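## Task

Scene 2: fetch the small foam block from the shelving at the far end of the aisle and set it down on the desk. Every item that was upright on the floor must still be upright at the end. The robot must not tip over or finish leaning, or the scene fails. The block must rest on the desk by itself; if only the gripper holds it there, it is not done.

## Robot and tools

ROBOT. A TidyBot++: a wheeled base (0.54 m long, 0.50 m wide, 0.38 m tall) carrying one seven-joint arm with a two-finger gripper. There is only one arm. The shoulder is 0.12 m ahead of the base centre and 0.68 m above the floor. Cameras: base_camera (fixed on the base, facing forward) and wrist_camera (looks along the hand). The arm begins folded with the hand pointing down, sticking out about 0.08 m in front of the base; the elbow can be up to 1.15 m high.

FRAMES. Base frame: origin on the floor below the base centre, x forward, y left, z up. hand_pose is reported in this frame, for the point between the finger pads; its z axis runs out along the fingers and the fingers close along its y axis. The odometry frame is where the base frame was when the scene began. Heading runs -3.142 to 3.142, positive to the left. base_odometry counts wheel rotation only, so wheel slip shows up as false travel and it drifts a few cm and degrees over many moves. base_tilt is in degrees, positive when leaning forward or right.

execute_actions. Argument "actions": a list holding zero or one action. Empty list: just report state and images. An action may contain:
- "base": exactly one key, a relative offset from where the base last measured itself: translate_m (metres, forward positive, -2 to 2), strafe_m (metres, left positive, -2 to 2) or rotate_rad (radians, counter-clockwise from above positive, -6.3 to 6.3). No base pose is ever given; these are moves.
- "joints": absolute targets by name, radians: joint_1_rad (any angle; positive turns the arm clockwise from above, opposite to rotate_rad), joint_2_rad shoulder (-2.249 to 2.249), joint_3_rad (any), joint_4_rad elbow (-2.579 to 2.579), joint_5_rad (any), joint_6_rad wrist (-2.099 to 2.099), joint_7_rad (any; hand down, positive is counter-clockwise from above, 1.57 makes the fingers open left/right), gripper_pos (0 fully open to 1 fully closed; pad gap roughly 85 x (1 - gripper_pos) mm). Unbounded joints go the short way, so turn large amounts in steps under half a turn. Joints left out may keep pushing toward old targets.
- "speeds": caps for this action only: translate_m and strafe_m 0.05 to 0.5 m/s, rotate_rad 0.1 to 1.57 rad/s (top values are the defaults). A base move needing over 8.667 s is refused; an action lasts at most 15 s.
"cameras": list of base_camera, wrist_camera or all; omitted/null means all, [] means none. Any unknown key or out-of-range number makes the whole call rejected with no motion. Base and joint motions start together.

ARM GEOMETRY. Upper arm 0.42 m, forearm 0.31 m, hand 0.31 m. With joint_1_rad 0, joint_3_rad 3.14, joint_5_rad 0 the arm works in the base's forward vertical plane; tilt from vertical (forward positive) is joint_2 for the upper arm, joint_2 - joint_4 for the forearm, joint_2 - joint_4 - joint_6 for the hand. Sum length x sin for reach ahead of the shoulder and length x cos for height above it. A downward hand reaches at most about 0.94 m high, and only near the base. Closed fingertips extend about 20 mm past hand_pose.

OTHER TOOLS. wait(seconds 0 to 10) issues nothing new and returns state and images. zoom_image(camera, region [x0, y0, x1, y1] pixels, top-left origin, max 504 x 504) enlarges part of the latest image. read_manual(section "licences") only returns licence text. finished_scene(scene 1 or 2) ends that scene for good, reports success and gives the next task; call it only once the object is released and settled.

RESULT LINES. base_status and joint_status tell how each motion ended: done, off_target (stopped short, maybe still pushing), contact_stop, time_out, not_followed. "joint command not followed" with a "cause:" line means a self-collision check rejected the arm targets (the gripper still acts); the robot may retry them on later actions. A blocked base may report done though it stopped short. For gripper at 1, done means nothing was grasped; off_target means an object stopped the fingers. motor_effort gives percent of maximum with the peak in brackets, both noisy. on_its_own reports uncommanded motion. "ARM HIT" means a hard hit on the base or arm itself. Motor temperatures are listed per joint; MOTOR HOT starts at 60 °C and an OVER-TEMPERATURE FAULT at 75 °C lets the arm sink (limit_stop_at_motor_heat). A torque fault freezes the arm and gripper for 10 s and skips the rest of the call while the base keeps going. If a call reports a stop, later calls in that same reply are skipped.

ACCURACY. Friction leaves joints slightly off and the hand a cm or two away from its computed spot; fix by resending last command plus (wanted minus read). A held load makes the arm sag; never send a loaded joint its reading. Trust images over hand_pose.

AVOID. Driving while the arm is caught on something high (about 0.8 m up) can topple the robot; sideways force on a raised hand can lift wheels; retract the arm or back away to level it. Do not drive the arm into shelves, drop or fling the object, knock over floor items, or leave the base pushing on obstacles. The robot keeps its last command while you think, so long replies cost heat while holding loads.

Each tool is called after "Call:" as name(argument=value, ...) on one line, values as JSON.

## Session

Call:
execute_actions(actions=[])

Scene clock: 0.00 s.
Motor temperatures (°C, as the motors report them): [35 37 35 35 45 39 43]
base_odometry: x=+0.000 y=+0.000 heading=+0.000 (m, m, rad; odometry frame)
base_tilt: forward=-0.5 right=-0.2 (deg)
base_status: not commanded
joint_positions: joint_1_rad=-0.038 joint_2_rad=-0.361 joint_3_rad=+3.122 joint_4_rad=-2.511 joint_5_rad=+0.034 joint_6_rad=-0.882 joint_7_rad=+1.606 gripper_pos=+0.000
joint_status: not commanded
motor_effort: joint_1_rad=+0 joint_2_rad=-3 joint_3_rad=-1 joint_4_rad=+18 joint_5_rad=+0 joint_6_rad=+1 joint_7_rad=+0 (%)
hand_pose: x=+0.2673 y=+0.0010 z=+0.5939 quat_wxyz=(+0.017, +0.997, +0.056, +0.054) (m; base frame)
pictures: base_camera, wrist_camera
Images, in order (width x height): base_camera 644x364, wrist_camera 644x476.

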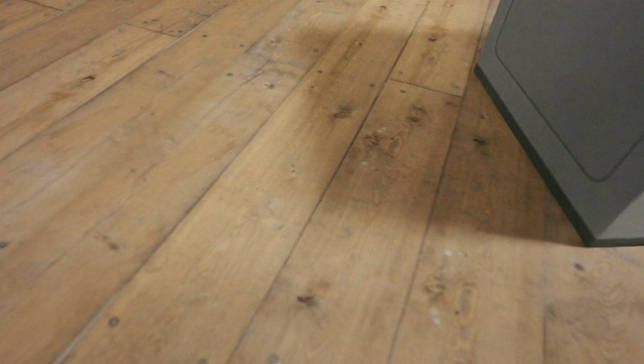

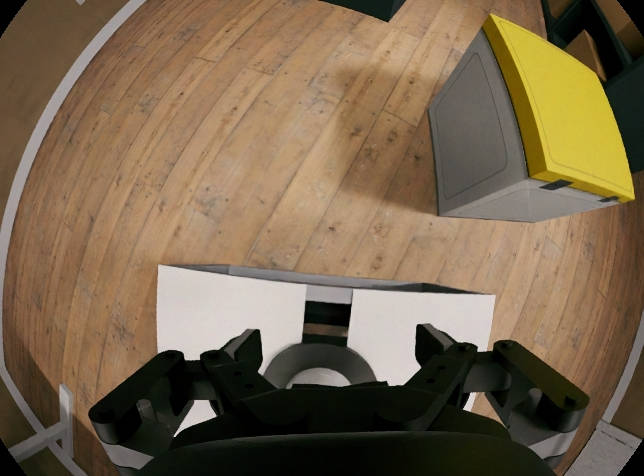

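Call:
execute_actions(actions=[{"base": {"rotate_rad": -0.36}, "joints": {"joint_1_rad": 0.02, "joint_3_rad": 3.16, "joint_5_rad": -0.03, "joint_6_rad": 0.05, "joint_7_rad": 1.55}}])

Scene clock: 2.27 s.
Motor temperatures (°C, as the motors report them): [35 37 35 35 45 39 43]
base_odometry: x=+0.000 y=+0.000 heading=-0.358 (m, m, rad; odometry frame)
base_tilt: forward=-0.4 right=-0.2 (deg)
base_status: done
joint_positions: joint_1_rad=-0.003 joint_2_rad=-0.361 joint_3_rad=+3.148 joint_4_rad=-2.510 joint_5_rad=+0.005 joint_6_rad=+0.032 joint_7_rad=+1.579 gripper_pos=+0.000
joint_status: all done
motor_effort: joint_1_rad=+0(1) joint_2_rad=-6(7) joint_3_rad=-1(0) joint_4_rad=+19(19) joint_5_rad=+0(0) joint_6_rad=+7(7) joint_7_rad=+0(0) (%)
hand_pose: x=+0.4999 y=+0.0002 z=+0.7420 quat_wxyz=(+0.003, +0.872, +0.004, +0.490) (m; base frame)
pictures: base_camera, wrist_camera
Images, in order (width x height): base_camera 644x364, wrist_camera 644x476.

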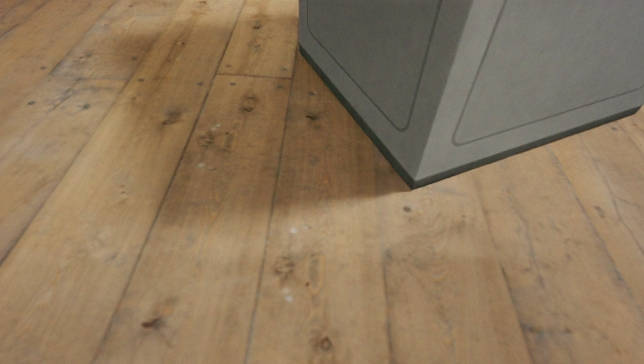

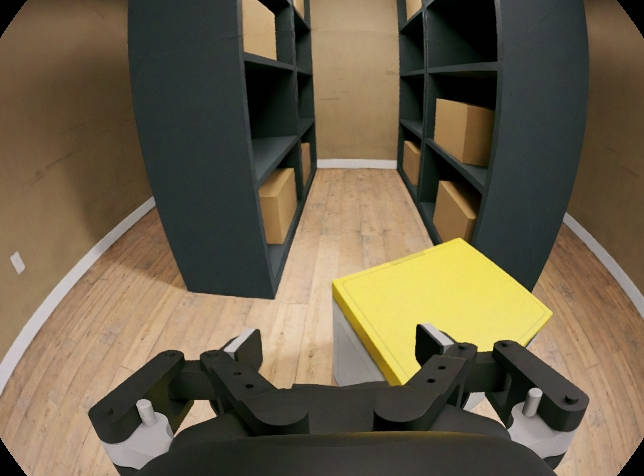

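Call:
zoom_image(camera="wrist_camera", region=[230, 0, 510, 260])

Call:
execute_actions(actions=[{"base": {"rotate_rad": -0.045}}], cameras=[])

Call:
execute_actions(actions=[{"base": {"strafe_m": 0.4}, "joints": {"joint_6_rad": 0.3}}])

Region (230, 0, 510, 260) of wrist_camera's 644x476 image, scaled by 1.800; it fills the top 468 rows of this view, and the rest is white.

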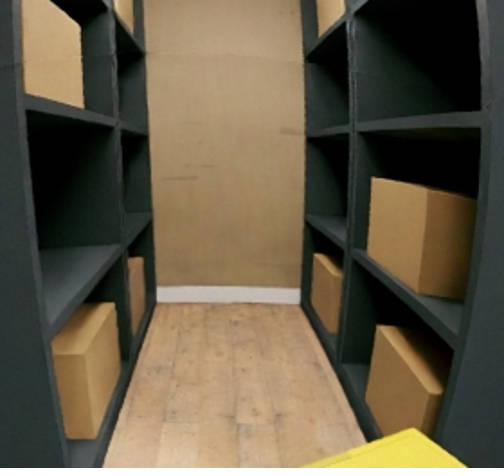

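Scene clock: 3.53 s.
Motor temperatures (°C, as the motors report them): [35 37 35 35 45 39 43]
base_odometry: x=+0.000 y=+0.000 heading=-0.402 (m, m, rad; odometry frame)
base_tilt: forward=-0.4 right=-0.2 (deg)
base_status: done
joint_positions: joint_1_rad=-0.001 joint_2_rad=-0.361 joint_3_rad=+3.151 joint_4_rad=-2.510 joint_5_rad=+0.005 joint_6_rad=+0.032 joint_7_rad=+1.579 gripper_pos=+0.000
joint_status: not commanded
motor_effort: joint_1_rad=+0(1) joint_2_rad=-7(7) joint_3_rad=-1(1) joint_4_rad=+19(18) joint_5_rad=+0(0) joint_6_rad=+7(7) joint_7_rad=-1(0) (%)
hand_pose: x=+0.4999 y=-0.0019 z=+0.7420 quat_wxyz=(+0.004, +0.872, +0.001, +0.490) (m; base frame)
pictures: none
No camera images: the call's "cameras" was empty. Leave "cameras" out to get every camera's image.

Scene clock: 5.67 s.
Motor temperatures (°C, as the motors report them): [35 37 35 35 45 39 43]
base_odometry: x=+0.157 y=+0.368 heading=-0.403 (m, m, rad; odometry frame)
base_tilt: forward=-0.4 right=-0.1 (deg)
base_status: done
joint_positions: joint_1_rad=-0.001 joint_2_rad=-0.361 joint_3_rad=+3.152 joint_4_rad=-2.507 joint_5_rad=+0.004 joint_6_rad=+0.281 joint_7_rad=+1.579 gripper_pos=+0.000
joint_status: all done
motor_effort: joint_1_rad=+0(1) joint_2_rad=-7(6) joint_3_rad=-1(1) joint_4_rad=+20(21) joint_5_rad=+0(0) joint_6_rad=+8(8) joint_7_rad=+0(1) (%)
hand_pose: x=+0.5322 y=-0.0023 z=+0.8139 quat_wxyz=(+0.004, +0.803, +0.001, +0.596) (m; base frame)
pictures: base_camera, wrist_camera
Images, in order (width x height): base_camera 644x364, wrist_camera 644x476.

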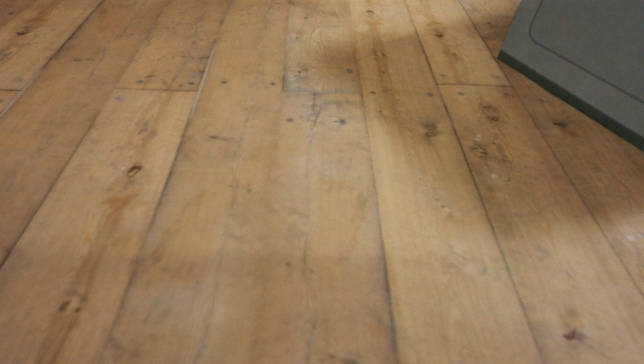

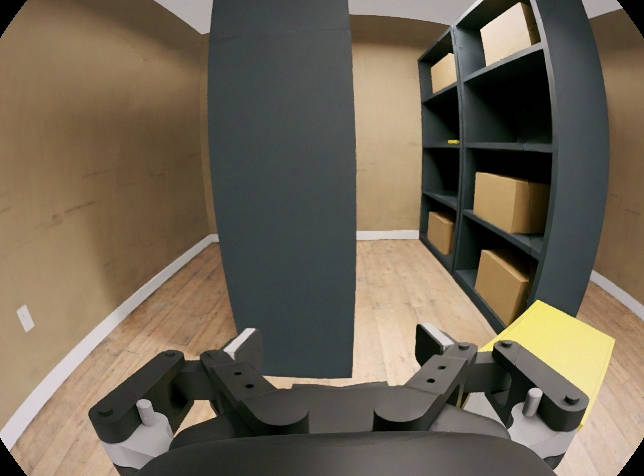

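Call:
execute_actions(actions=[{"base": {"strafe_m": 0.05}, "joints": {"joint_1_rad": 1.0, "joint_6_rad": -0.55}}], cameras=[])

Call:
execute_actions(actions=[{"base": {"translate_m": 0.75}, "speeds": {"translate_m": 0.4}}])

Scene clock: 8.20 s.
Motor temperatures (°C, as the motors report them): [35 37 35 35 45 39 43]
base_odometry: x=+0.177 y=+0.414 heading=-0.404 (m, m, rad; odometry frame)
base_tilt: forward=-0.4 right=-0.1 (deg)
base_status: done
joint_positions: joint_1_rad=+0.974 joint_2_rad=-0.361 joint_3_rad=+3.152 joint_4_rad=-2.507 joint_5_rad=+0.004 joint_6_rad=-0.510 joint_7_rad=+1.579 gripper_pos=+0.000
joint_status: all done
motor_effort: joint_1_rad=+0(1) joint_2_rad=-4(7) joint_3_rad=+0(0) joint_4_rad=+18(20) joint_5_rad=+0(0) joint_6_rad=+3(8) joint_7_rad=+0(0) (%)
hand_pose: x=+0.2642 y=-0.2164 z=+0.6291 quat_wxyz=(+0.114, +0.858, -0.453, +0.211) (m; base frame)
pictures: none
No camera images: the call's "cameras" was empty. Leave "cameras" out to get every camera's image.

Scene clock: 11.23 s.
Motor temperatures (°C, as the motors report them): [35 37 35 35 45 39 43]
base_odometry: x=+0.867 y=+0.120 heading=-0.403 (m, m, rad; odometry frame)
base_tilt: forward=-0.4 right=-0.1 (deg)
base_status: done
joint_positions: joint_1_rad=+0.974 joint_2_rad=-0.361 joint_3_rad=+3.152 joint_4_rad=-2.507 joint_5_rad=+0.004 joint_6_rad=-0.510 joint_7_rad=+1.579 gripper_pos=+0.000
joint_status: not commanded
motor_effort: joint_1_rad=+0(1) joint_2_rad=-4(4) joint_3_rad=+0(1) joint_4_rad=+17(18) joint_5_rad=+0(0) joint_6_rad=+3(4) joint_7_rad=+0(1) (%)
hand_pose: x=+0.2642 y=-0.2163 z=+0.6290 quat_wxyz=(+0.114, +0.858, -0.454, +0.211) (m; base frame)
pictures: base_camera, wrist_camera
Images, in order (width x height): base_camera 644x364, wrist_camera 644x476.

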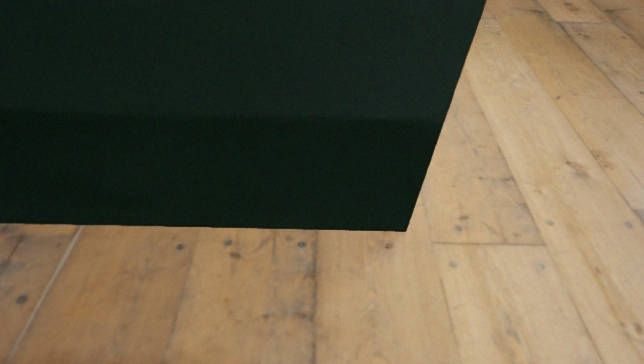

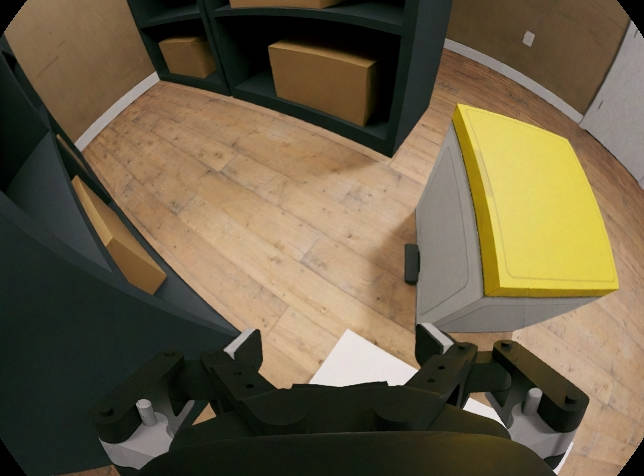

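Call:
execute_actions(actions=[{"base": {"strafe_m": -0.6}, "speeds": {"strafe_m": 0.1}, "joints": {"joint_1_rad": 1.5}}])

Scene clock: 17.83 s.
Motor temperatures (°C, as the motors report them): [35 37 35 35 45 39 43]
base_odometry: x=+0.632 y=-0.432 heading=-0.403 (m, m, rad; odometry frame)
base_tilt: forward=-0.4 right=-0.1 (deg)
base_status: done
joint_positions: joint_1_rad=+1.474 joint_2_rad=-0.361 joint_3_rad=+3.152 joint_4_rad=-2.507 joint_5_rad=+0.004 joint_6_rad=-0.510 joint_7_rad=+1.579 gripper_pos=+0.000
joint_status: all done
motor_effort: joint_1_rad=+0(1) joint_2_rad=-3(5) joint_3_rad=-1(0) joint_4_rad=+17(17) joint_5_rad=+0(0) joint_6_rad=+3(4) joint_7_rad=+0(0) (%)
hand_pose: x=+0.1427 y=-0.2593 z=+0.6289 quat_wxyz=(+0.163, +0.719, -0.652, +0.176) (m; base frame)
pictures: base_camera, wrist_camera
Images, in order (width x height): base_camera 644x364, wrist_camera 644x476.

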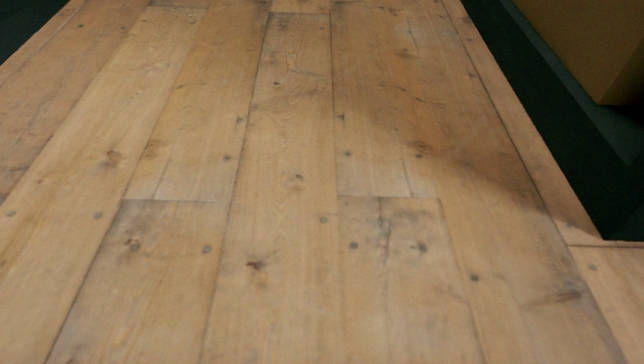

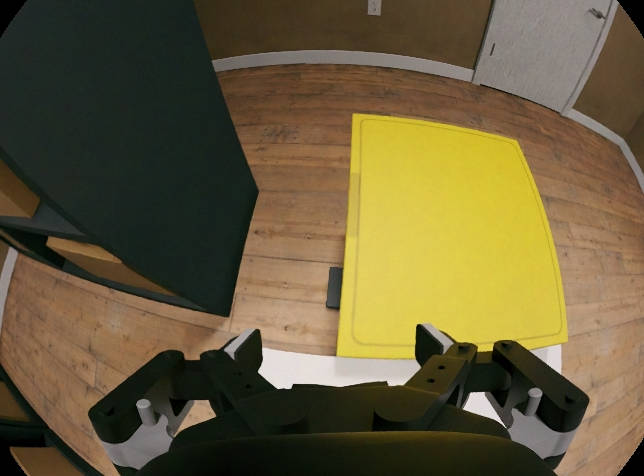

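Call:
execute_actions(actions=[{"base": {"strafe_m": 0.14}, "joints": {"joint_1_rad": 0.7, "joint_2_rad": -0.3, "joint_4_rad": -1.2, "joint_6_rad": -1.45}}], cameras=["base_camera"])

Call:
execute_actions(actions=[{"base": {"translate_m": 1.3}}])

Scene clock: 20.80 s.
Motor temperatures (°C, as the motors report them): [35 37 35 35 45 39 43]
base_odometry: x=+0.687 y=-0.303 heading=-0.403 (m, m, rad; odometry frame)
base_tilt: forward=-0.5 right=-0.2 (deg)
base_status: done
joint_positions: joint_1_rad=+0.727 joint_2_rad=-0.321 joint_3_rad=+3.152 joint_4_rad=-1.208 joint_5_rad=+0.004 joint_6_rad=-1.408 joint_7_rad=+1.579 gripper_pos=+0.000
joint_status: all done
motor_effort: joint_1_rad=+0(1) joint_2_rad=-6(9) joint_3_rad=-1(3) joint_4_rad=+18(21) joint_5_rad=+0(1) joint_6_rad=+6(6) joint_7_rad=+0(0) (%)
hand_pose: x=+0.3731 y=-0.2321 z=+1.0735 quat_wxyz=(+0.150, +0.851, -0.326, +0.383) (m; base frame)
pictures: base_camera
Images, in order (width x height): base_camera 644x364.

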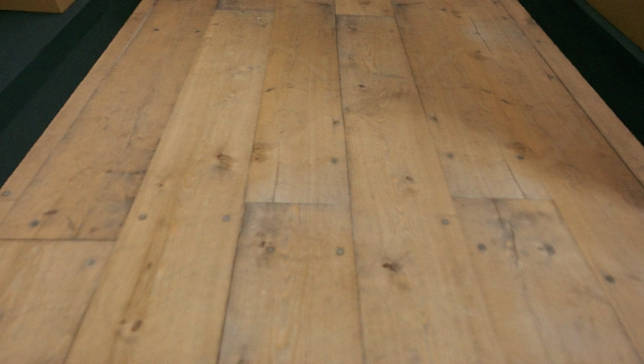

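Scene clock: 24.77 s.
Motor temperatures (°C, as the motors report them): [35 37 35 35 45 39 43]
base_odometry: x=+1.883 y=-0.813 heading=-0.403 (m, m, rad; odometry frame)
base_tilt: forward=-0.4 right=-0.1 (deg)
base_status: done
joint_positions: joint_1_rad=+0.726 joint_2_rad=-0.307 joint_3_rad=+3.152 joint_4_rad=-1.208 joint_5_rad=+0.002 joint_6_rad=-1.409 joint_7_rad=+1.579 gripper_pos=+0.000
joint_status: not commanded
motor_effort: joint_1_rad=+0(1) joint_2_rad=-7(9) joint_3_rad=+0(3) joint_4_rad=+18(18) joint_5_rad=+0(1) joint_6_rad=+6(6) joint_7_rad=-1(1) (%)
hand_pose: x=+0.3777 y=-0.2348 z=+1.0685 quat_wxyz=(+0.146, +0.855, -0.326, +0.377) (m; base frame)
pictures: base_camera, wrist_camera
Images, in order (width x height): base_camera 644x364, wrist_camera 644x476.

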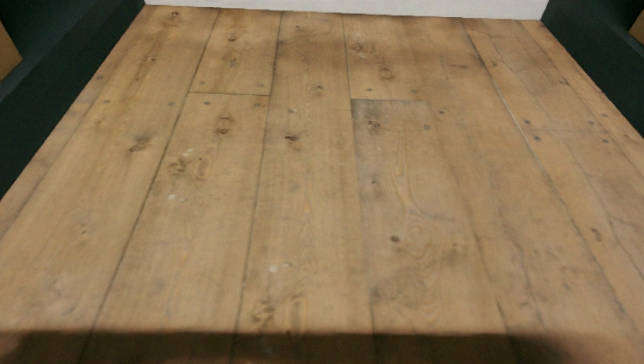

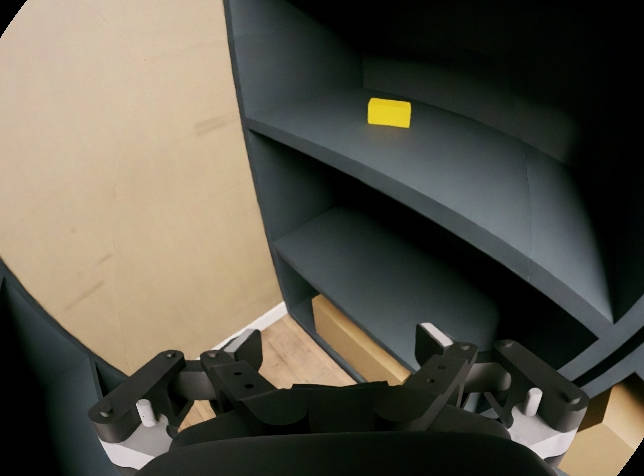

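Call:
execute_actions(actions=[{"base": {"translate_m": 0.6}, "speeds": {"translate_m": 0.35}, "joints": {"joint_1_rad": 1.195, "joint_2_rad": 0.225, "joint_3_rad": 3.14, "joint_4_rad": -0.712, "joint_5_rad": 0.69, "joint_6_rad": -1.6, "joint_7_rad": 0.835}}])

Scene clock: 29.30 s.
Motor temperatures (°C, as the motors report them): [35 37 35 35 45 39 43]
base_odometry: x=+2.435 y=-1.048 heading=-0.403 (m, m, rad; odometry frame)
base_tilt: forward=-0.4 right=-0.2 (deg)
base_status: done
joint_positions: joint_1_rad=+1.174 joint_2_rad=+0.225 joint_3_rad=+3.151 joint_4_rad=-0.724 joint_5_rad=+0.660 joint_6_rad=-1.557 joint_7_rad=+0.862 gripper_pos=+0.000
joint_status: all done
motor_effort: joint_1_rad=+0(1) joint_2_rad=-26(29) joint_3_rad=-1(1) joint_4_rad=+17(18) joint_5_rad=+4(5) joint_6_rad=+4(6) joint_7_rad=+0(1) (%)
hand_pose: x=+0.1320 y=-0.5307 z=+1.0778 quat_wxyz=(+0.371, +0.447, -0.785, +0.215) (m; base frame)
pictures: base_camera, wrist_camera
Images, in order (width x height): base_camera 644x364, wrist_camera 644x476.

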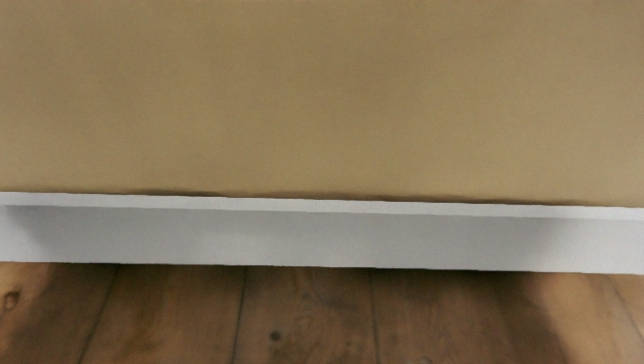

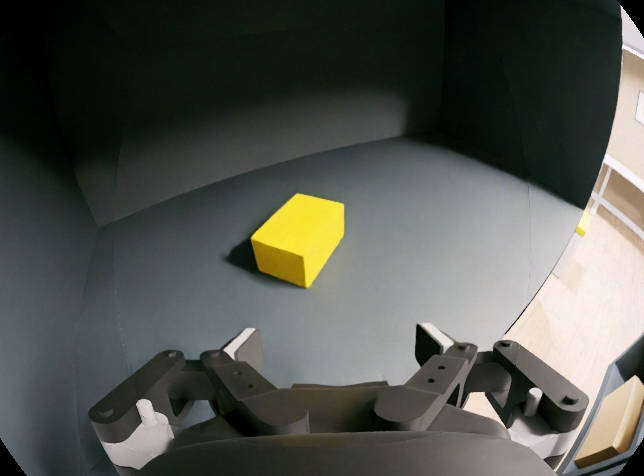

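Call:
execute_actions(actions=[{"base": {"translate_m": 0.1}, "joints": {"joint_1_rad": 1.308, "joint_2_rad": 0.32, "joint_4_rad": -0.6, "joint_5_rad": 0.83, "joint_6_rad": -1.765, "joint_7_rad": 0.693}}], cameras=[])

Call:
execute_actions(actions=[{"base": {"strafe_m": -0.09}, "speeds": {"strafe_m": 0.15}}], cameras=["wrist_camera"])

Scene clock: 31.57 s.
Motor temperatures (°C, as the motors report them): [35 37 35 35 45 39 43]
base_odometry: x=+2.527 y=-1.087 heading=-0.402 (m, m, rad; odometry frame)
base_tilt: forward=-0.4 right=-0.1 (deg)
base_status: done
joint_positions: joint_1_rad=+1.288 joint_2_rad=+0.311 joint_3_rad=+3.148 joint_4_rad=-0.610 joint_5_rad=+0.800 joint_6_rad=-1.727 joint_7_rad=+0.719 gripper_pos=+0.000
joint_status: all done
motor_effort: joint_1_rad=+0(3) joint_2_rad=-29(31) joint_3_rad=-1(1) joint_4_rad=+15(17) joint_5_rad=+4(5) joint_6_rad=+4(4) joint_7_rad=+0(0) (%)
hand_pose: x=+0.0372 y=-0.5123 z=+1.0727 quat_wxyz=(+0.400, +0.293, -0.857, +0.141) (m; base frame)
pictures: none
No camera images: the call's "cameras" was empty. Leave "cameras" out to get every camera's image.

Scene clock: 32.83 s.
Motor temperatures (°C, as the motors report them): [35 37 35 35 45 39 43]
base_odometry: x=+2.492 y=-1.170 heading=-0.402 (m, m, rad; odometry frame)
base_tilt: forward=-0.4 right=-0.2 (deg)
base_status: done
joint_positions: joint_1_rad=+1.288 joint_2_rad=+0.318 joint_3_rad=+3.148 joint_4_rad=-0.609 joint_5_rad=+0.800 joint_6_rad=-1.727 joint_7_rad=+0.719 gripper_pos=+0.000
joint_status: not commanded
motor_effort: joint_1_rad=+0(1) joint_2_rad=-29(32) joint_3_rad=-1(0) joint_4_rad=+15(17) joint_5_rad=+5(5) joint_6_rad=+3(4) joint_7_rad=+0(0) (%)
hand_pose: x=+0.0378 y=-0.5146 z=+1.0701 quat_wxyz=(+0.400, +0.294, -0.857, +0.138) (m; base frame)
pictures: wrist_camera
Images, in order (width x height): wrist_camera 644x476.

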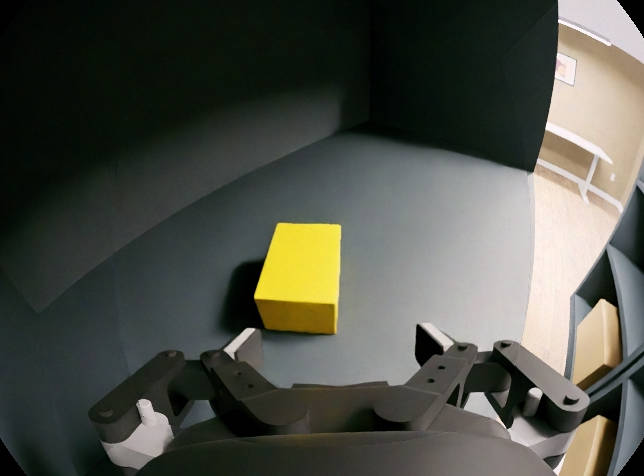

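Call:
execute_actions(actions=[{"base": {"strafe_m": -0.037}, "speeds": {"strafe_m": 0.1}}], cameras=["wrist_camera"])

Scene clock: 33.87 s.
Motor temperatures (°C, as the motors report them): [35 37 35 35 45 39 43]
base_odometry: x=+2.478 y=-1.204 heading=-0.402 (m, m, rad; odometry frame)
base_tilt: forward=-0.4 right=-0.1 (deg)
base_status: done
joint_positions: joint_1_rad=+1.288 joint_2_rad=+0.320 joint_3_rad=+3.148 joint_4_rad=-0.609 joint_5_rad=+0.800 joint_6_rad=-1.727 joint_7_rad=+0.719 gripper_pos=+0.000
joint_status: not commanded
motor_effort: joint_1_rad=+0(2) joint_2_rad=-28(31) joint_3_rad=-1(1) joint_4_rad=+15(17) joint_5_rad=+4(5) joint_6_rad=+4(4) joint_7_rad=+0(0) (%)
hand_pose: x=+0.0381 y=-0.5155 z=+1.0691 quat_wxyz=(+0.400, +0.294, -0.857, +0.137) (m; base frame)
pictures: wrist_camera
Images, in order (width x height): wrist_camera 644x476.

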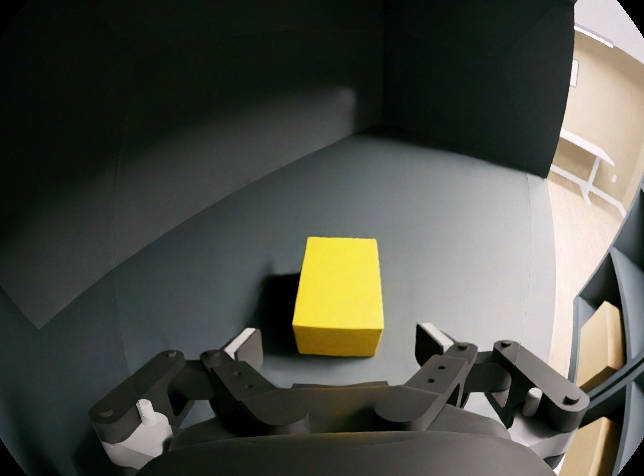

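Call:
execute_actions(actions=[{"joints": {"joint_1_rad": 1.455, "joint_2_rad": 0.32, "joint_4_rad": -0.783, "joint_5_rad": 0.69, "joint_6_rad": -1.481, "joint_7_rad": 0.668}}], cameras=["wrist_camera"])

Scene clock: 37.47 s.
Motor temperatures (°C, as the motors report them): [35 37 35 35 45 39 43]
base_odometry: x=+2.478 y=-1.204 heading=-0.402 (m, m, rad; odometry frame)
base_tilt: forward=-0.4 right=-0.1 (deg)
base_status: not commanded
joint_positions: joint_1_rad=+1.434 joint_2_rad=+0.321 joint_3_rad=+3.148 joint_4_rad=-0.776 joint_5_rad=+0.724 joint_6_rad=-1.520 joint_7_rad=+0.699 gripper_pos=+0.000
joint_status: all done
motor_effort: joint_1_rad=+0(2) joint_2_rad=-31(33) joint_3_rad=+0(1) joint_4_rad=+18(19) joint_5_rad=+5(5) joint_6_rad=+3(4) joint_7_rad=+0(1) (%)
hand_pose: x=-0.0139 y=-0.5551 z=+1.0246 quat_wxyz=(+0.401, +0.296, -0.856, +0.136) (m; base frame)
pictures: wrist_camera
Images, in order (width x height): wrist_camera 644x476.

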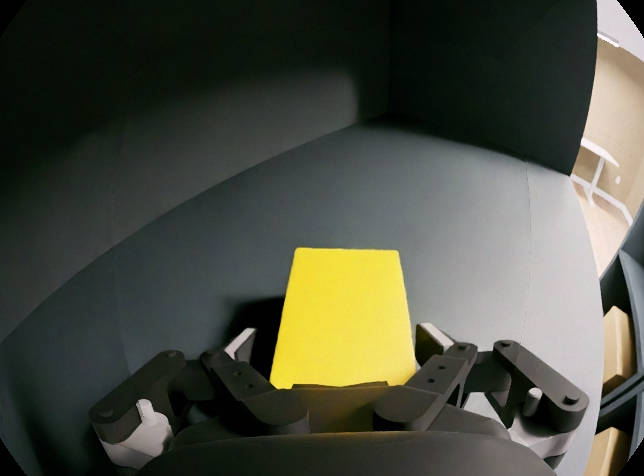

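Call:
execute_actions(actions=[{"joints": {"gripper_pos": 0.6}}], cameras=["wrist_camera"])

Scene clock: 38.50 s.
Motor temperatures (°C, as the motors report them): [35 37 35 35 45 39 43]
base_odometry: x=+2.478 y=-1.204 heading=-0.402 (m, m, rad; odometry frame)
base_tilt: forward=-0.4 right=-0.1 (deg)
base_status: not commanded
joint_positions: joint_1_rad=+1.434 joint_2_rad=+0.317 joint_3_rad=+3.148 joint_4_rad=-0.778 joint_5_rad=+0.724 joint_6_rad=-1.519 joint_7_rad=+0.699 gripper_pos=+0.366
joint_status: gripper_pos off_target (ended at +0.366, target +0.600)
motor_effort: joint_1_rad=+0(2) joint_2_rad=-29(33) joint_3_rad=+1(1) joint_4_rad=+17(18) joint_5_rad=+4(5) joint_6_rad=+3(4) joint_7_rad=+0(0) (%)
hand_pose: x=-0.0141 y=-0.5538 z=+1.0259 quat_wxyz=(+0.402, +0.296, -0.856, +0.137) (m; base frame)
pictures: wrist_camera
Images, in order (width x height): wrist_camera 644x476.

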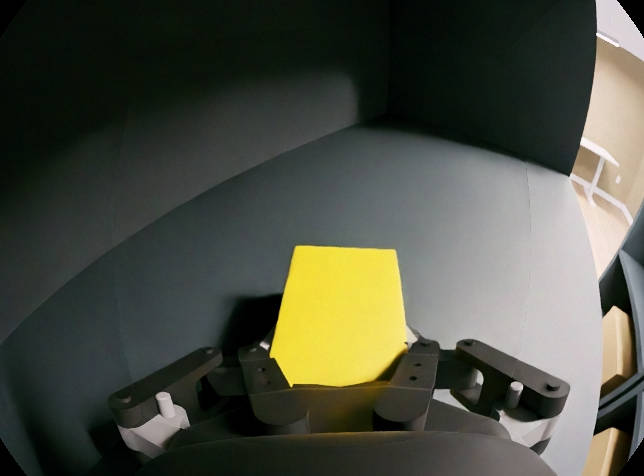

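Call:
execute_actions(actions=[{"base": {"strafe_m": 0.08}, "speeds": {"strafe_m": 0.08}, "joints": {"joint_2_rad": -0.3, "joint_4_rad": -1.1, "gripper_pos": 0.6}}], cameras=["wrist_camera"])

Scene clock: 40.70 s.
Motor temperatures (°C, as the motors report them): [35 37 35 35 45 39 43]
base_odometry: x=+2.509 y=-1.130 heading=-0.402 (m, m, rad; odometry frame)
base_tilt: forward=-0.4 right=-0.1 (deg)
base_status: done
joint_positions: joint_1_rad=+1.434 joint_2_rad=-0.301 joint_3_rad=+3.148 joint_4_rad=-1.089 joint_5_rad=+0.722 joint_6_rad=-1.513 joint_7_rad=+0.699 gripper_pos=+0.366
joint_status: gripper_pos off_target (ended at +0.366, target +0.600); the others done
motor_effort: joint_1_rad=+0(2) joint_2_rad=-5(34) joint_3_rad=-2(0) joint_4_rad=+16(18) joint_5_rad=+4(5) joint_6_rad=+6(7) joint_7_rad=+0(0) (%)
hand_pose: x=-0.0486 y=-0.3000 z=+1.1520 quat_wxyz=(+0.423, +0.229, -0.833, +0.274) (m; base frame)
pictures: wrist_camera
Images, in order (width x height): wrist_camera 644x476.

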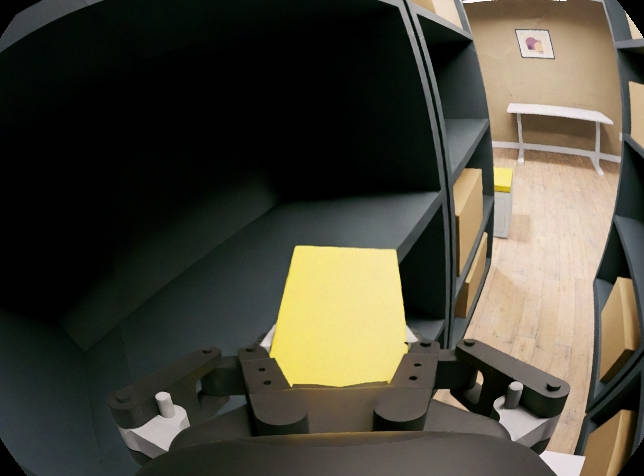

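Call:
execute_actions(actions=[{"base": {"translate_m": -1.2}, "joints": {"joint_1_rad": 3.165, "joint_5_rad": -0.03, "joint_6_rad": -1.7, "joint_7_rad": 1.6, "gripper_pos": 0.6}}])

Scene clock: 44.77 s.
Motor temperatures (°C, as the motors report them): [35 37 35 35 45 39 43]
base_odometry: x=+1.404 y=-0.662 heading=-0.401 (m, m, rad; odometry frame)
base_tilt: forward=-0.4 right=-0.1 (deg)
base_status: done
joint_positions: joint_1_rad=+3.138 joint_2_rad=-0.297 joint_3_rad=+3.146 joint_4_rad=-1.094 joint_5_rad=+0.006 joint_6_rad=-1.659 joint_7_rad=+1.570 gripper_pos=+0.366
joint_status: gripper_pos off_target (ended at +0.366, target +0.600); the others done
motor_effort: joint_1_rad=+0(0) joint_2_rad=-7(8) joint_3_rad=-2(4) joint_4_rad=+17(17) joint_5_rad=+0(4) joint_6_rad=+5(7) joint_7_rad=+0(1) (%)
hand_pose: x=-0.1798 y=+0.0013 z=+1.0633 quat_wxyz=(+0.337, -0.002, -0.942, -0.002) (m; base frame)
pictures: base_camera, wrist_camera
Images, in order (width x height): base_camera 644x364, wrist_camera 644x476.

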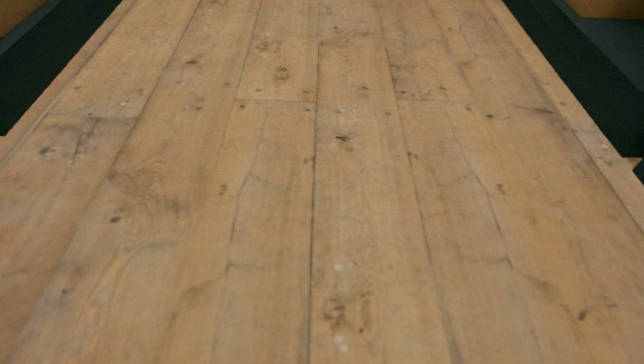

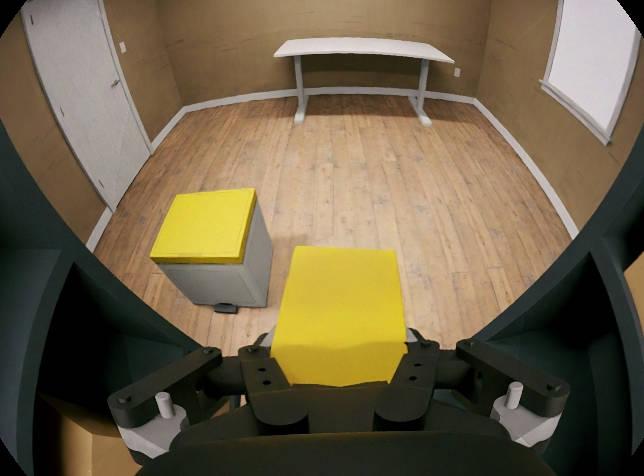

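Call:
execute_actions(actions=[{"base": {"translate_m": -1.75}, "joints": {"joint_2_rad": 0.17, "joint_4_rad": -1.5, "joint_6_rad": -0.56, "gripper_pos": 0.6}}])

Scene clock: 50.00 s.
Motor temperatures (°C, as the motors report them): [35 37 35 35 45 39 43]
base_odometry: x=-0.207 y=+0.020 heading=-0.401 (m, m, rad; odometry frame)
base_tilt: forward=-0.4 right=-0.2 (deg)
base_status: done
joint_positions: joint_1_rad=+3.138 joint_2_rad=+0.178 joint_3_rad=+3.146 joint_4_rad=-1.499 joint_5_rad=+0.005 joint_6_rad=-0.599 joint_7_rad=+1.570 gripper_pos=+0.366
joint_status: gripper_pos off_target (ended at +0.366, target +0.600); the others done
motor_effort: joint_1_rad=+0(0) joint_2_rad=-29(34) joint_3_rad=+0(0) joint_4_rad=+21(22) joint_5_rad=+0(0) joint_6_rad=+6(6) joint_7_rad=+0(0) (%)
hand_pose: x=-0.5052 y=+0.0001 z=+0.8604 quat_wxyz=(+0.419, +0.001, -0.908, -0.003) (m; base frame)
pictures: base_camera, wrist_camera
Images, in order (width x height): base_camera 644x364, wrist_camera 644x476.

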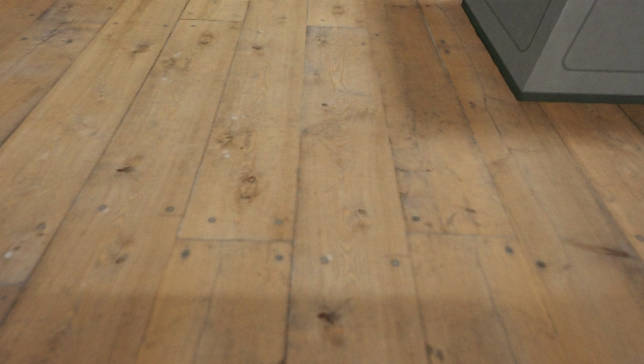

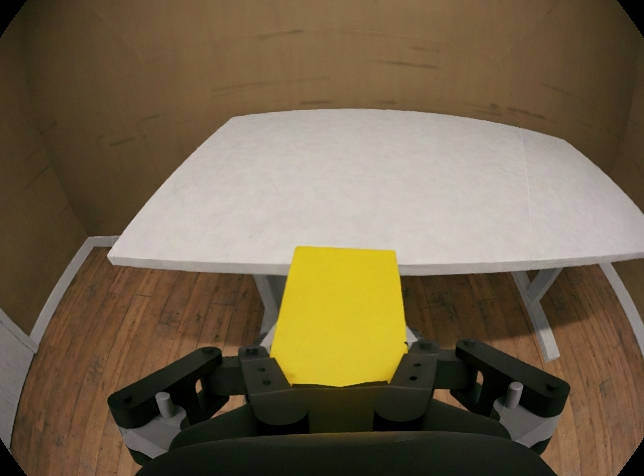

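Call:
execute_actions(actions=[{"base": {"translate_m": -0.32}, "joints": {"gripper_pos": 0.6}}], cameras=["wrist_camera"])

Scene clock: 52.20 s.
Motor temperatures (°C, as the motors report them): [35 37 35 35 45 39 43]
base_odometry: x=-0.502 y=+0.145 heading=-0.400 (m, m, rad; odometry frame)
base_tilt: forward=-0.5 right=-0.1 (deg)
base_status: done
joint_positions: joint_1_rad=+3.139 joint_2_rad=+0.178 joint_3_rad=+3.146 joint_4_rad=-1.499 joint_5_rad=+0.005 joint_6_rad=-0.598 joint_7_rad=+1.570 gripper_pos=+0.366
joint_status: gripper_pos off_target (ended at +0.366, target +0.600)
motor_effort: joint_1_rad=+0(1) joint_2_rad=-29(34) joint_3_rad=-1(2) joint_4_rad=+22(22) joint_5_rad=+0(0) joint_6_rad=+6(7) joint_7_rad=+0(0) (%)
hand_pose: x=-0.5053 y=+0.0004 z=+0.8605 quat_wxyz=(+0.419, +0.001, -0.908, -0.003) (m; base frame)
pictures: wrist_camera
Images, in order (width x height): wrist_camera 644x476.

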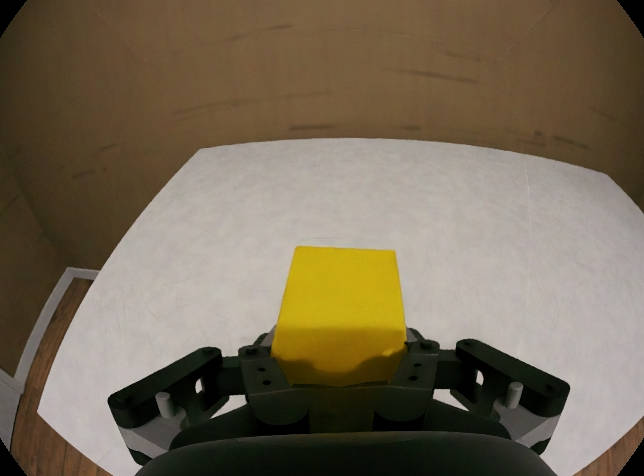

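Call:
execute_actions(actions=[{"joints": {"joint_2_rad": 0.33, "joint_6_rad": -0.405, "gripper_pos": 0.6}}], cameras=["wrist_camera"])

Scene clock: 53.57 s.
Motor temperatures (°C, as the motors report them): [35 37 35 35 45 39 43]
base_odometry: x=-0.502 y=+0.145 heading=-0.400 (m, m, rad; odometry frame)
base_tilt: forward=-0.5 right=-0.2 (deg)
base_status: not commanded
joint_positions: joint_1_rad=+3.139 joint_2_rad=+0.335 joint_3_rad=+3.146 joint_4_rad=-1.500 joint_5_rad=+0.005 joint_6_rad=-0.448 joint_7_rad=+1.570 gripper_pos=+0.366
joint_status: gripper_pos off_target (ended at +0.366, target +0.600); the others done
motor_effort: joint_1_rad=+0(0) joint_2_rad=-35(38) joint_3_rad=-2(1) joint_4_rad=+21(22) joint_5_rad=+0(0) joint_6_rad=+6(7) joint_7_rad=+0(0) (%)
hand_pose: x=-0.5585 y=+0.0001 z=+0.7936 quat_wxyz=(+0.416, +0.001, -0.909, -0.003) (m; base frame)
pictures: wrist_camera
Images, in order (width x height): wrist_camera 644x476.

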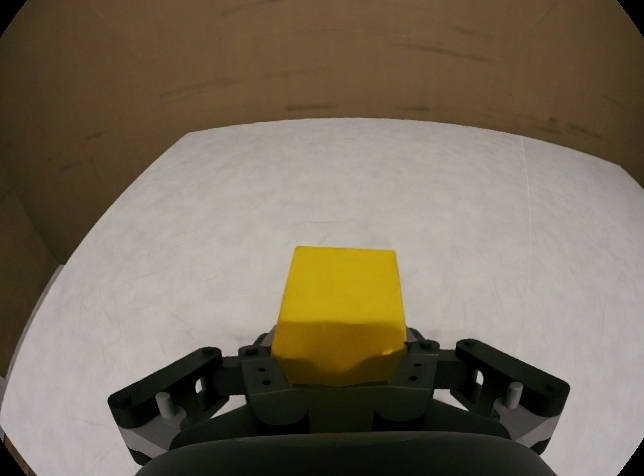

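Call:
execute_actions(actions=[{"joints": {"joint_2_rad": 0.375, "joint_6_rad": -0.35, "gripper_pos": 0.6}}], cameras=["wrist_camera"])

Scene clock: 54.53 s.
Motor temperatures (°C, as the motors report them): [35 37 35 35 45 39 43]
base_odometry: x=-0.502 y=+0.145 heading=-0.400 (m, m, rad; odometry frame)
base_tilt: forward=-0.5 right=-0.2 (deg)
base_status: not commanded
joint_positions: joint_1_rad=+3.139 joint_2_rad=+0.366 joint_3_rad=+3.146 joint_4_rad=-1.500 joint_5_rad=+0.005 joint_6_rad=-0.391 joint_7_rad=+1.570 gripper_pos=+0.366
joint_status: gripper_pos off_target (ended at +0.366, target +0.600); the others done
motor_effort: joint_1_rad=+0(0) joint_2_rad=-36(37) joint_3_rad=-2(2) joint_4_rad=+21(21) joint_5_rad=+0(0) joint_6_rad=+6(6) joint_7_rad=+0(0) (%)
hand_pose: x=-0.5734 y=+0.0000 z=+0.7863 quat_wxyz=(+0.428, +0.001, -0.904, -0.003) (m; base frame)
pictures: wrist_camera
Images, in order (width x height): wrist_camera 644x476.

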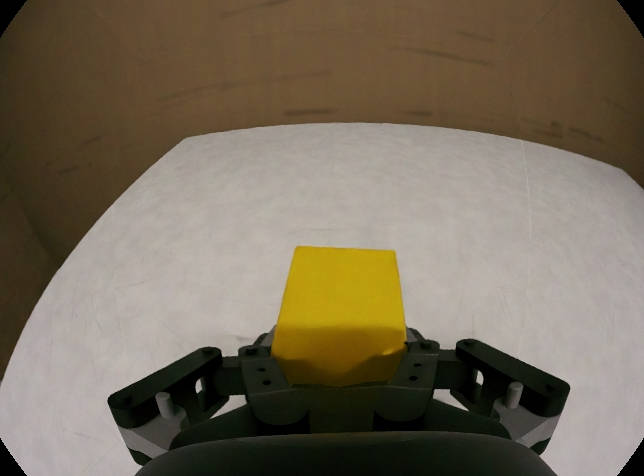

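Call:
execute_actions(actions=[{"joints": {"joint_2_rad": 0.405, "gripper_pos": 0.6}}], cameras=[])

Scene clock: 55.43 s.
Motor temperatures (°C, as the motors report them): [35 37 35 35 45 39 43]
base_odometry: x=-0.502 y=+0.145 heading=-0.400 (m, m, rad; odometry frame)
base_tilt: forward=-0.5 right=-0.1 (deg)
base_status: not commanded
joint_positions: joint_1_rad=+3.139 joint_2_rad=+0.395 joint_3_rad=+3.146 joint_4_rad=-1.500 joint_5_rad=+0.005 joint_6_rad=-0.391 joint_7_rad=+1.570 gripper_pos=+0.366
joint_status: gripper_pos off_target (ended at +0.366, target +0.600); the others done
motor_effort: joint_1_rad=+0(0) joint_2_rad=-36(38) joint_3_rad=-2(2) joint_4_rad=+21(21) joint_5_rad=+0(0) joint_6_rad=+6(6) joint_7_rad=+0(0) (%)
hand_pose: x=-0.5761 y=+0.0000 z=+0.7665 quat_wxyz=(+0.415, +0.001, -0.910, -0.003) (m; base frame)
pictures: none
No camera images: the call's "cameras" was empty. Leave "cameras" out to get every camera's image.

Call:
execute_actions(actions=[{"joints": {"joint_2_rad": 0.45, "joint_6_rad": -0.3, "gripper_pos": 0.6}}], cameras=["wrist_camera"])

Scene clock: 57.97 s.
Motor temperatures (°C, as the motors report them): [35 37 35 35 45 39 43]
base_odometry: x=-0.502 y=+0.145 heading=-0.400 (m, m, rad; odometry frame)
base_tilt: forward=-0.4 right=-0.1 (deg)
base_status: not commanded
joint_positions: joint_1_rad=+3.139 joint_2_rad=+0.421 joint_3_rad=+3.146 joint_4_rad=-1.498 joint_5_rad=+0.005 joint_6_rad=-0.332 joint_7_rad=+1.571 gripper_pos=+0.366
joint_status: gripper_pos off_target (ended at +0.366, target +0.600); the others done
motor_effort: joint_1_rad=+0(0) joint_2_rad=-34(37) joint_3_rad=-2(2) joint_4_rad=+19(20) joint_5_rad=+0(0) joint_6_rad=+5(6) joint_7_rad=+0(0) (%)
hand_pose: x=-0.5904 y=-0.0001 z=+0.7622 quat_wxyz=(+0.430, +0.001, -0.903, -0.003) (m; base frame)
pictures: wrist_camera
Images, in order (width x height): wrist_camera 644x476.

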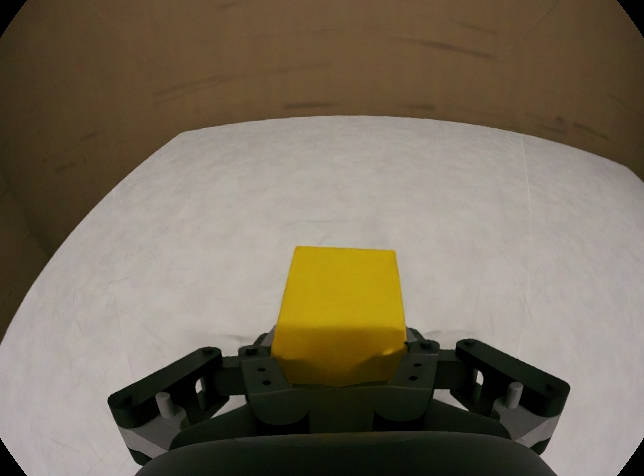

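Contact. Release and lift away.

Call:
execute_actions(actions=[{"joints": {"gripper_pos": 0.0, "joint_2_rad": 0.42}}], cameras=[])

Call:
execute_actions(actions=[{"joints": {"joint_2_rad": 0.1, "joint_6_rad": -0.7}}], cameras=["wrist_camera"])

Scene clock: 59.03 s.
Motor temperatures (°C, as the motors report them): [35 37 35 35 45 39 43]
base_odometry: x=-0.502 y=+0.145 heading=-0.400 (m, m, rad; odometry frame)
base_tilt: forward=-0.5 right=-0.1 (deg)
base_status: not commanded
joint_positions: joint_1_rad=+3.139 joint_2_rad=+0.420 joint_3_rad=+3.146 joint_4_rad=-1.498 joint_5_rad=+0.005 joint_6_rad=-0.332 joint_7_rad=+1.571 gripper_pos=+0.000
joint_status: all done
motor_effort: joint_1_rad=+0(0) joint_2_rad=-37(38) joint_3_rad=-1(2) joint_4_rad=+20(21) joint_5_rad=+0(0) joint_6_rad=+6(6) joint_7_rad=+0(0) (%)
hand_pose: x=-0.5903 y=-0.0001 z=+0.7631 quat_wxyz=(+0.431, +0.001, -0.902, -0.003) (m; base frame)
pictures: none
No camera images: the call's "cameras" was empty. Leave "cameras" out to get every camera's image.

Scene clock: 60.47 s.
Motor temperatures (°C, as the motors report them): [35 37 35 35 45 39 43]
base_odometry: x=-0.502 y=+0.145 heading=-0.400 (m, m, rad; odometry frame)
base_tilt: forward=-0.5 right=-0.1 (deg)
base_status: not commanded
joint_positions: joint_1_rad=+3.139 joint_2_rad=+0.096 joint_3_rad=+3.146 joint_4_rad=-1.498 joint_5_rad=+0.005 joint_6_rad=-0.660 joint_7_rad=+1.571 gripper_pos=+0.000
joint_status: all done
motor_effort: joint_1_rad=+0(0) joint_2_rad=-26(39) joint_3_rad=-1(2) joint_4_rad=+21(21) joint_5_rad=+0(0) joint_6_rad=+6(7) joint_7_rad=+0(1) (%)
hand_pose: x=-0.4771 y=+0.0005 z=+0.8967 quat_wxyz=(+0.429, +0.000, -0.903, -0.003) (m; base frame)
pictures: wrist_camera
Images, in order (width x height): wrist_camera 644x476.

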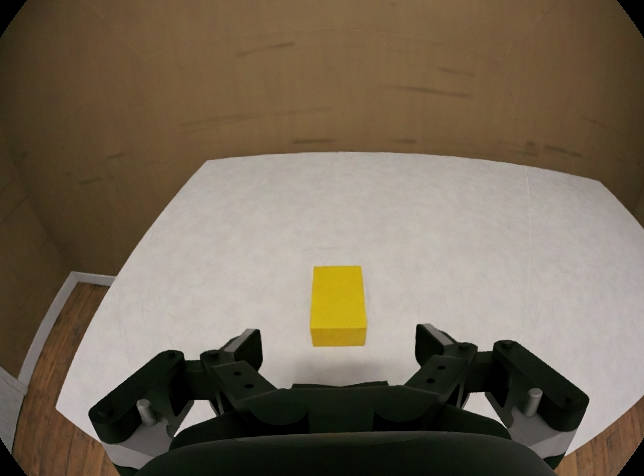

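Call:
finished_scene(scene=2)

The scene is finished: the task was done.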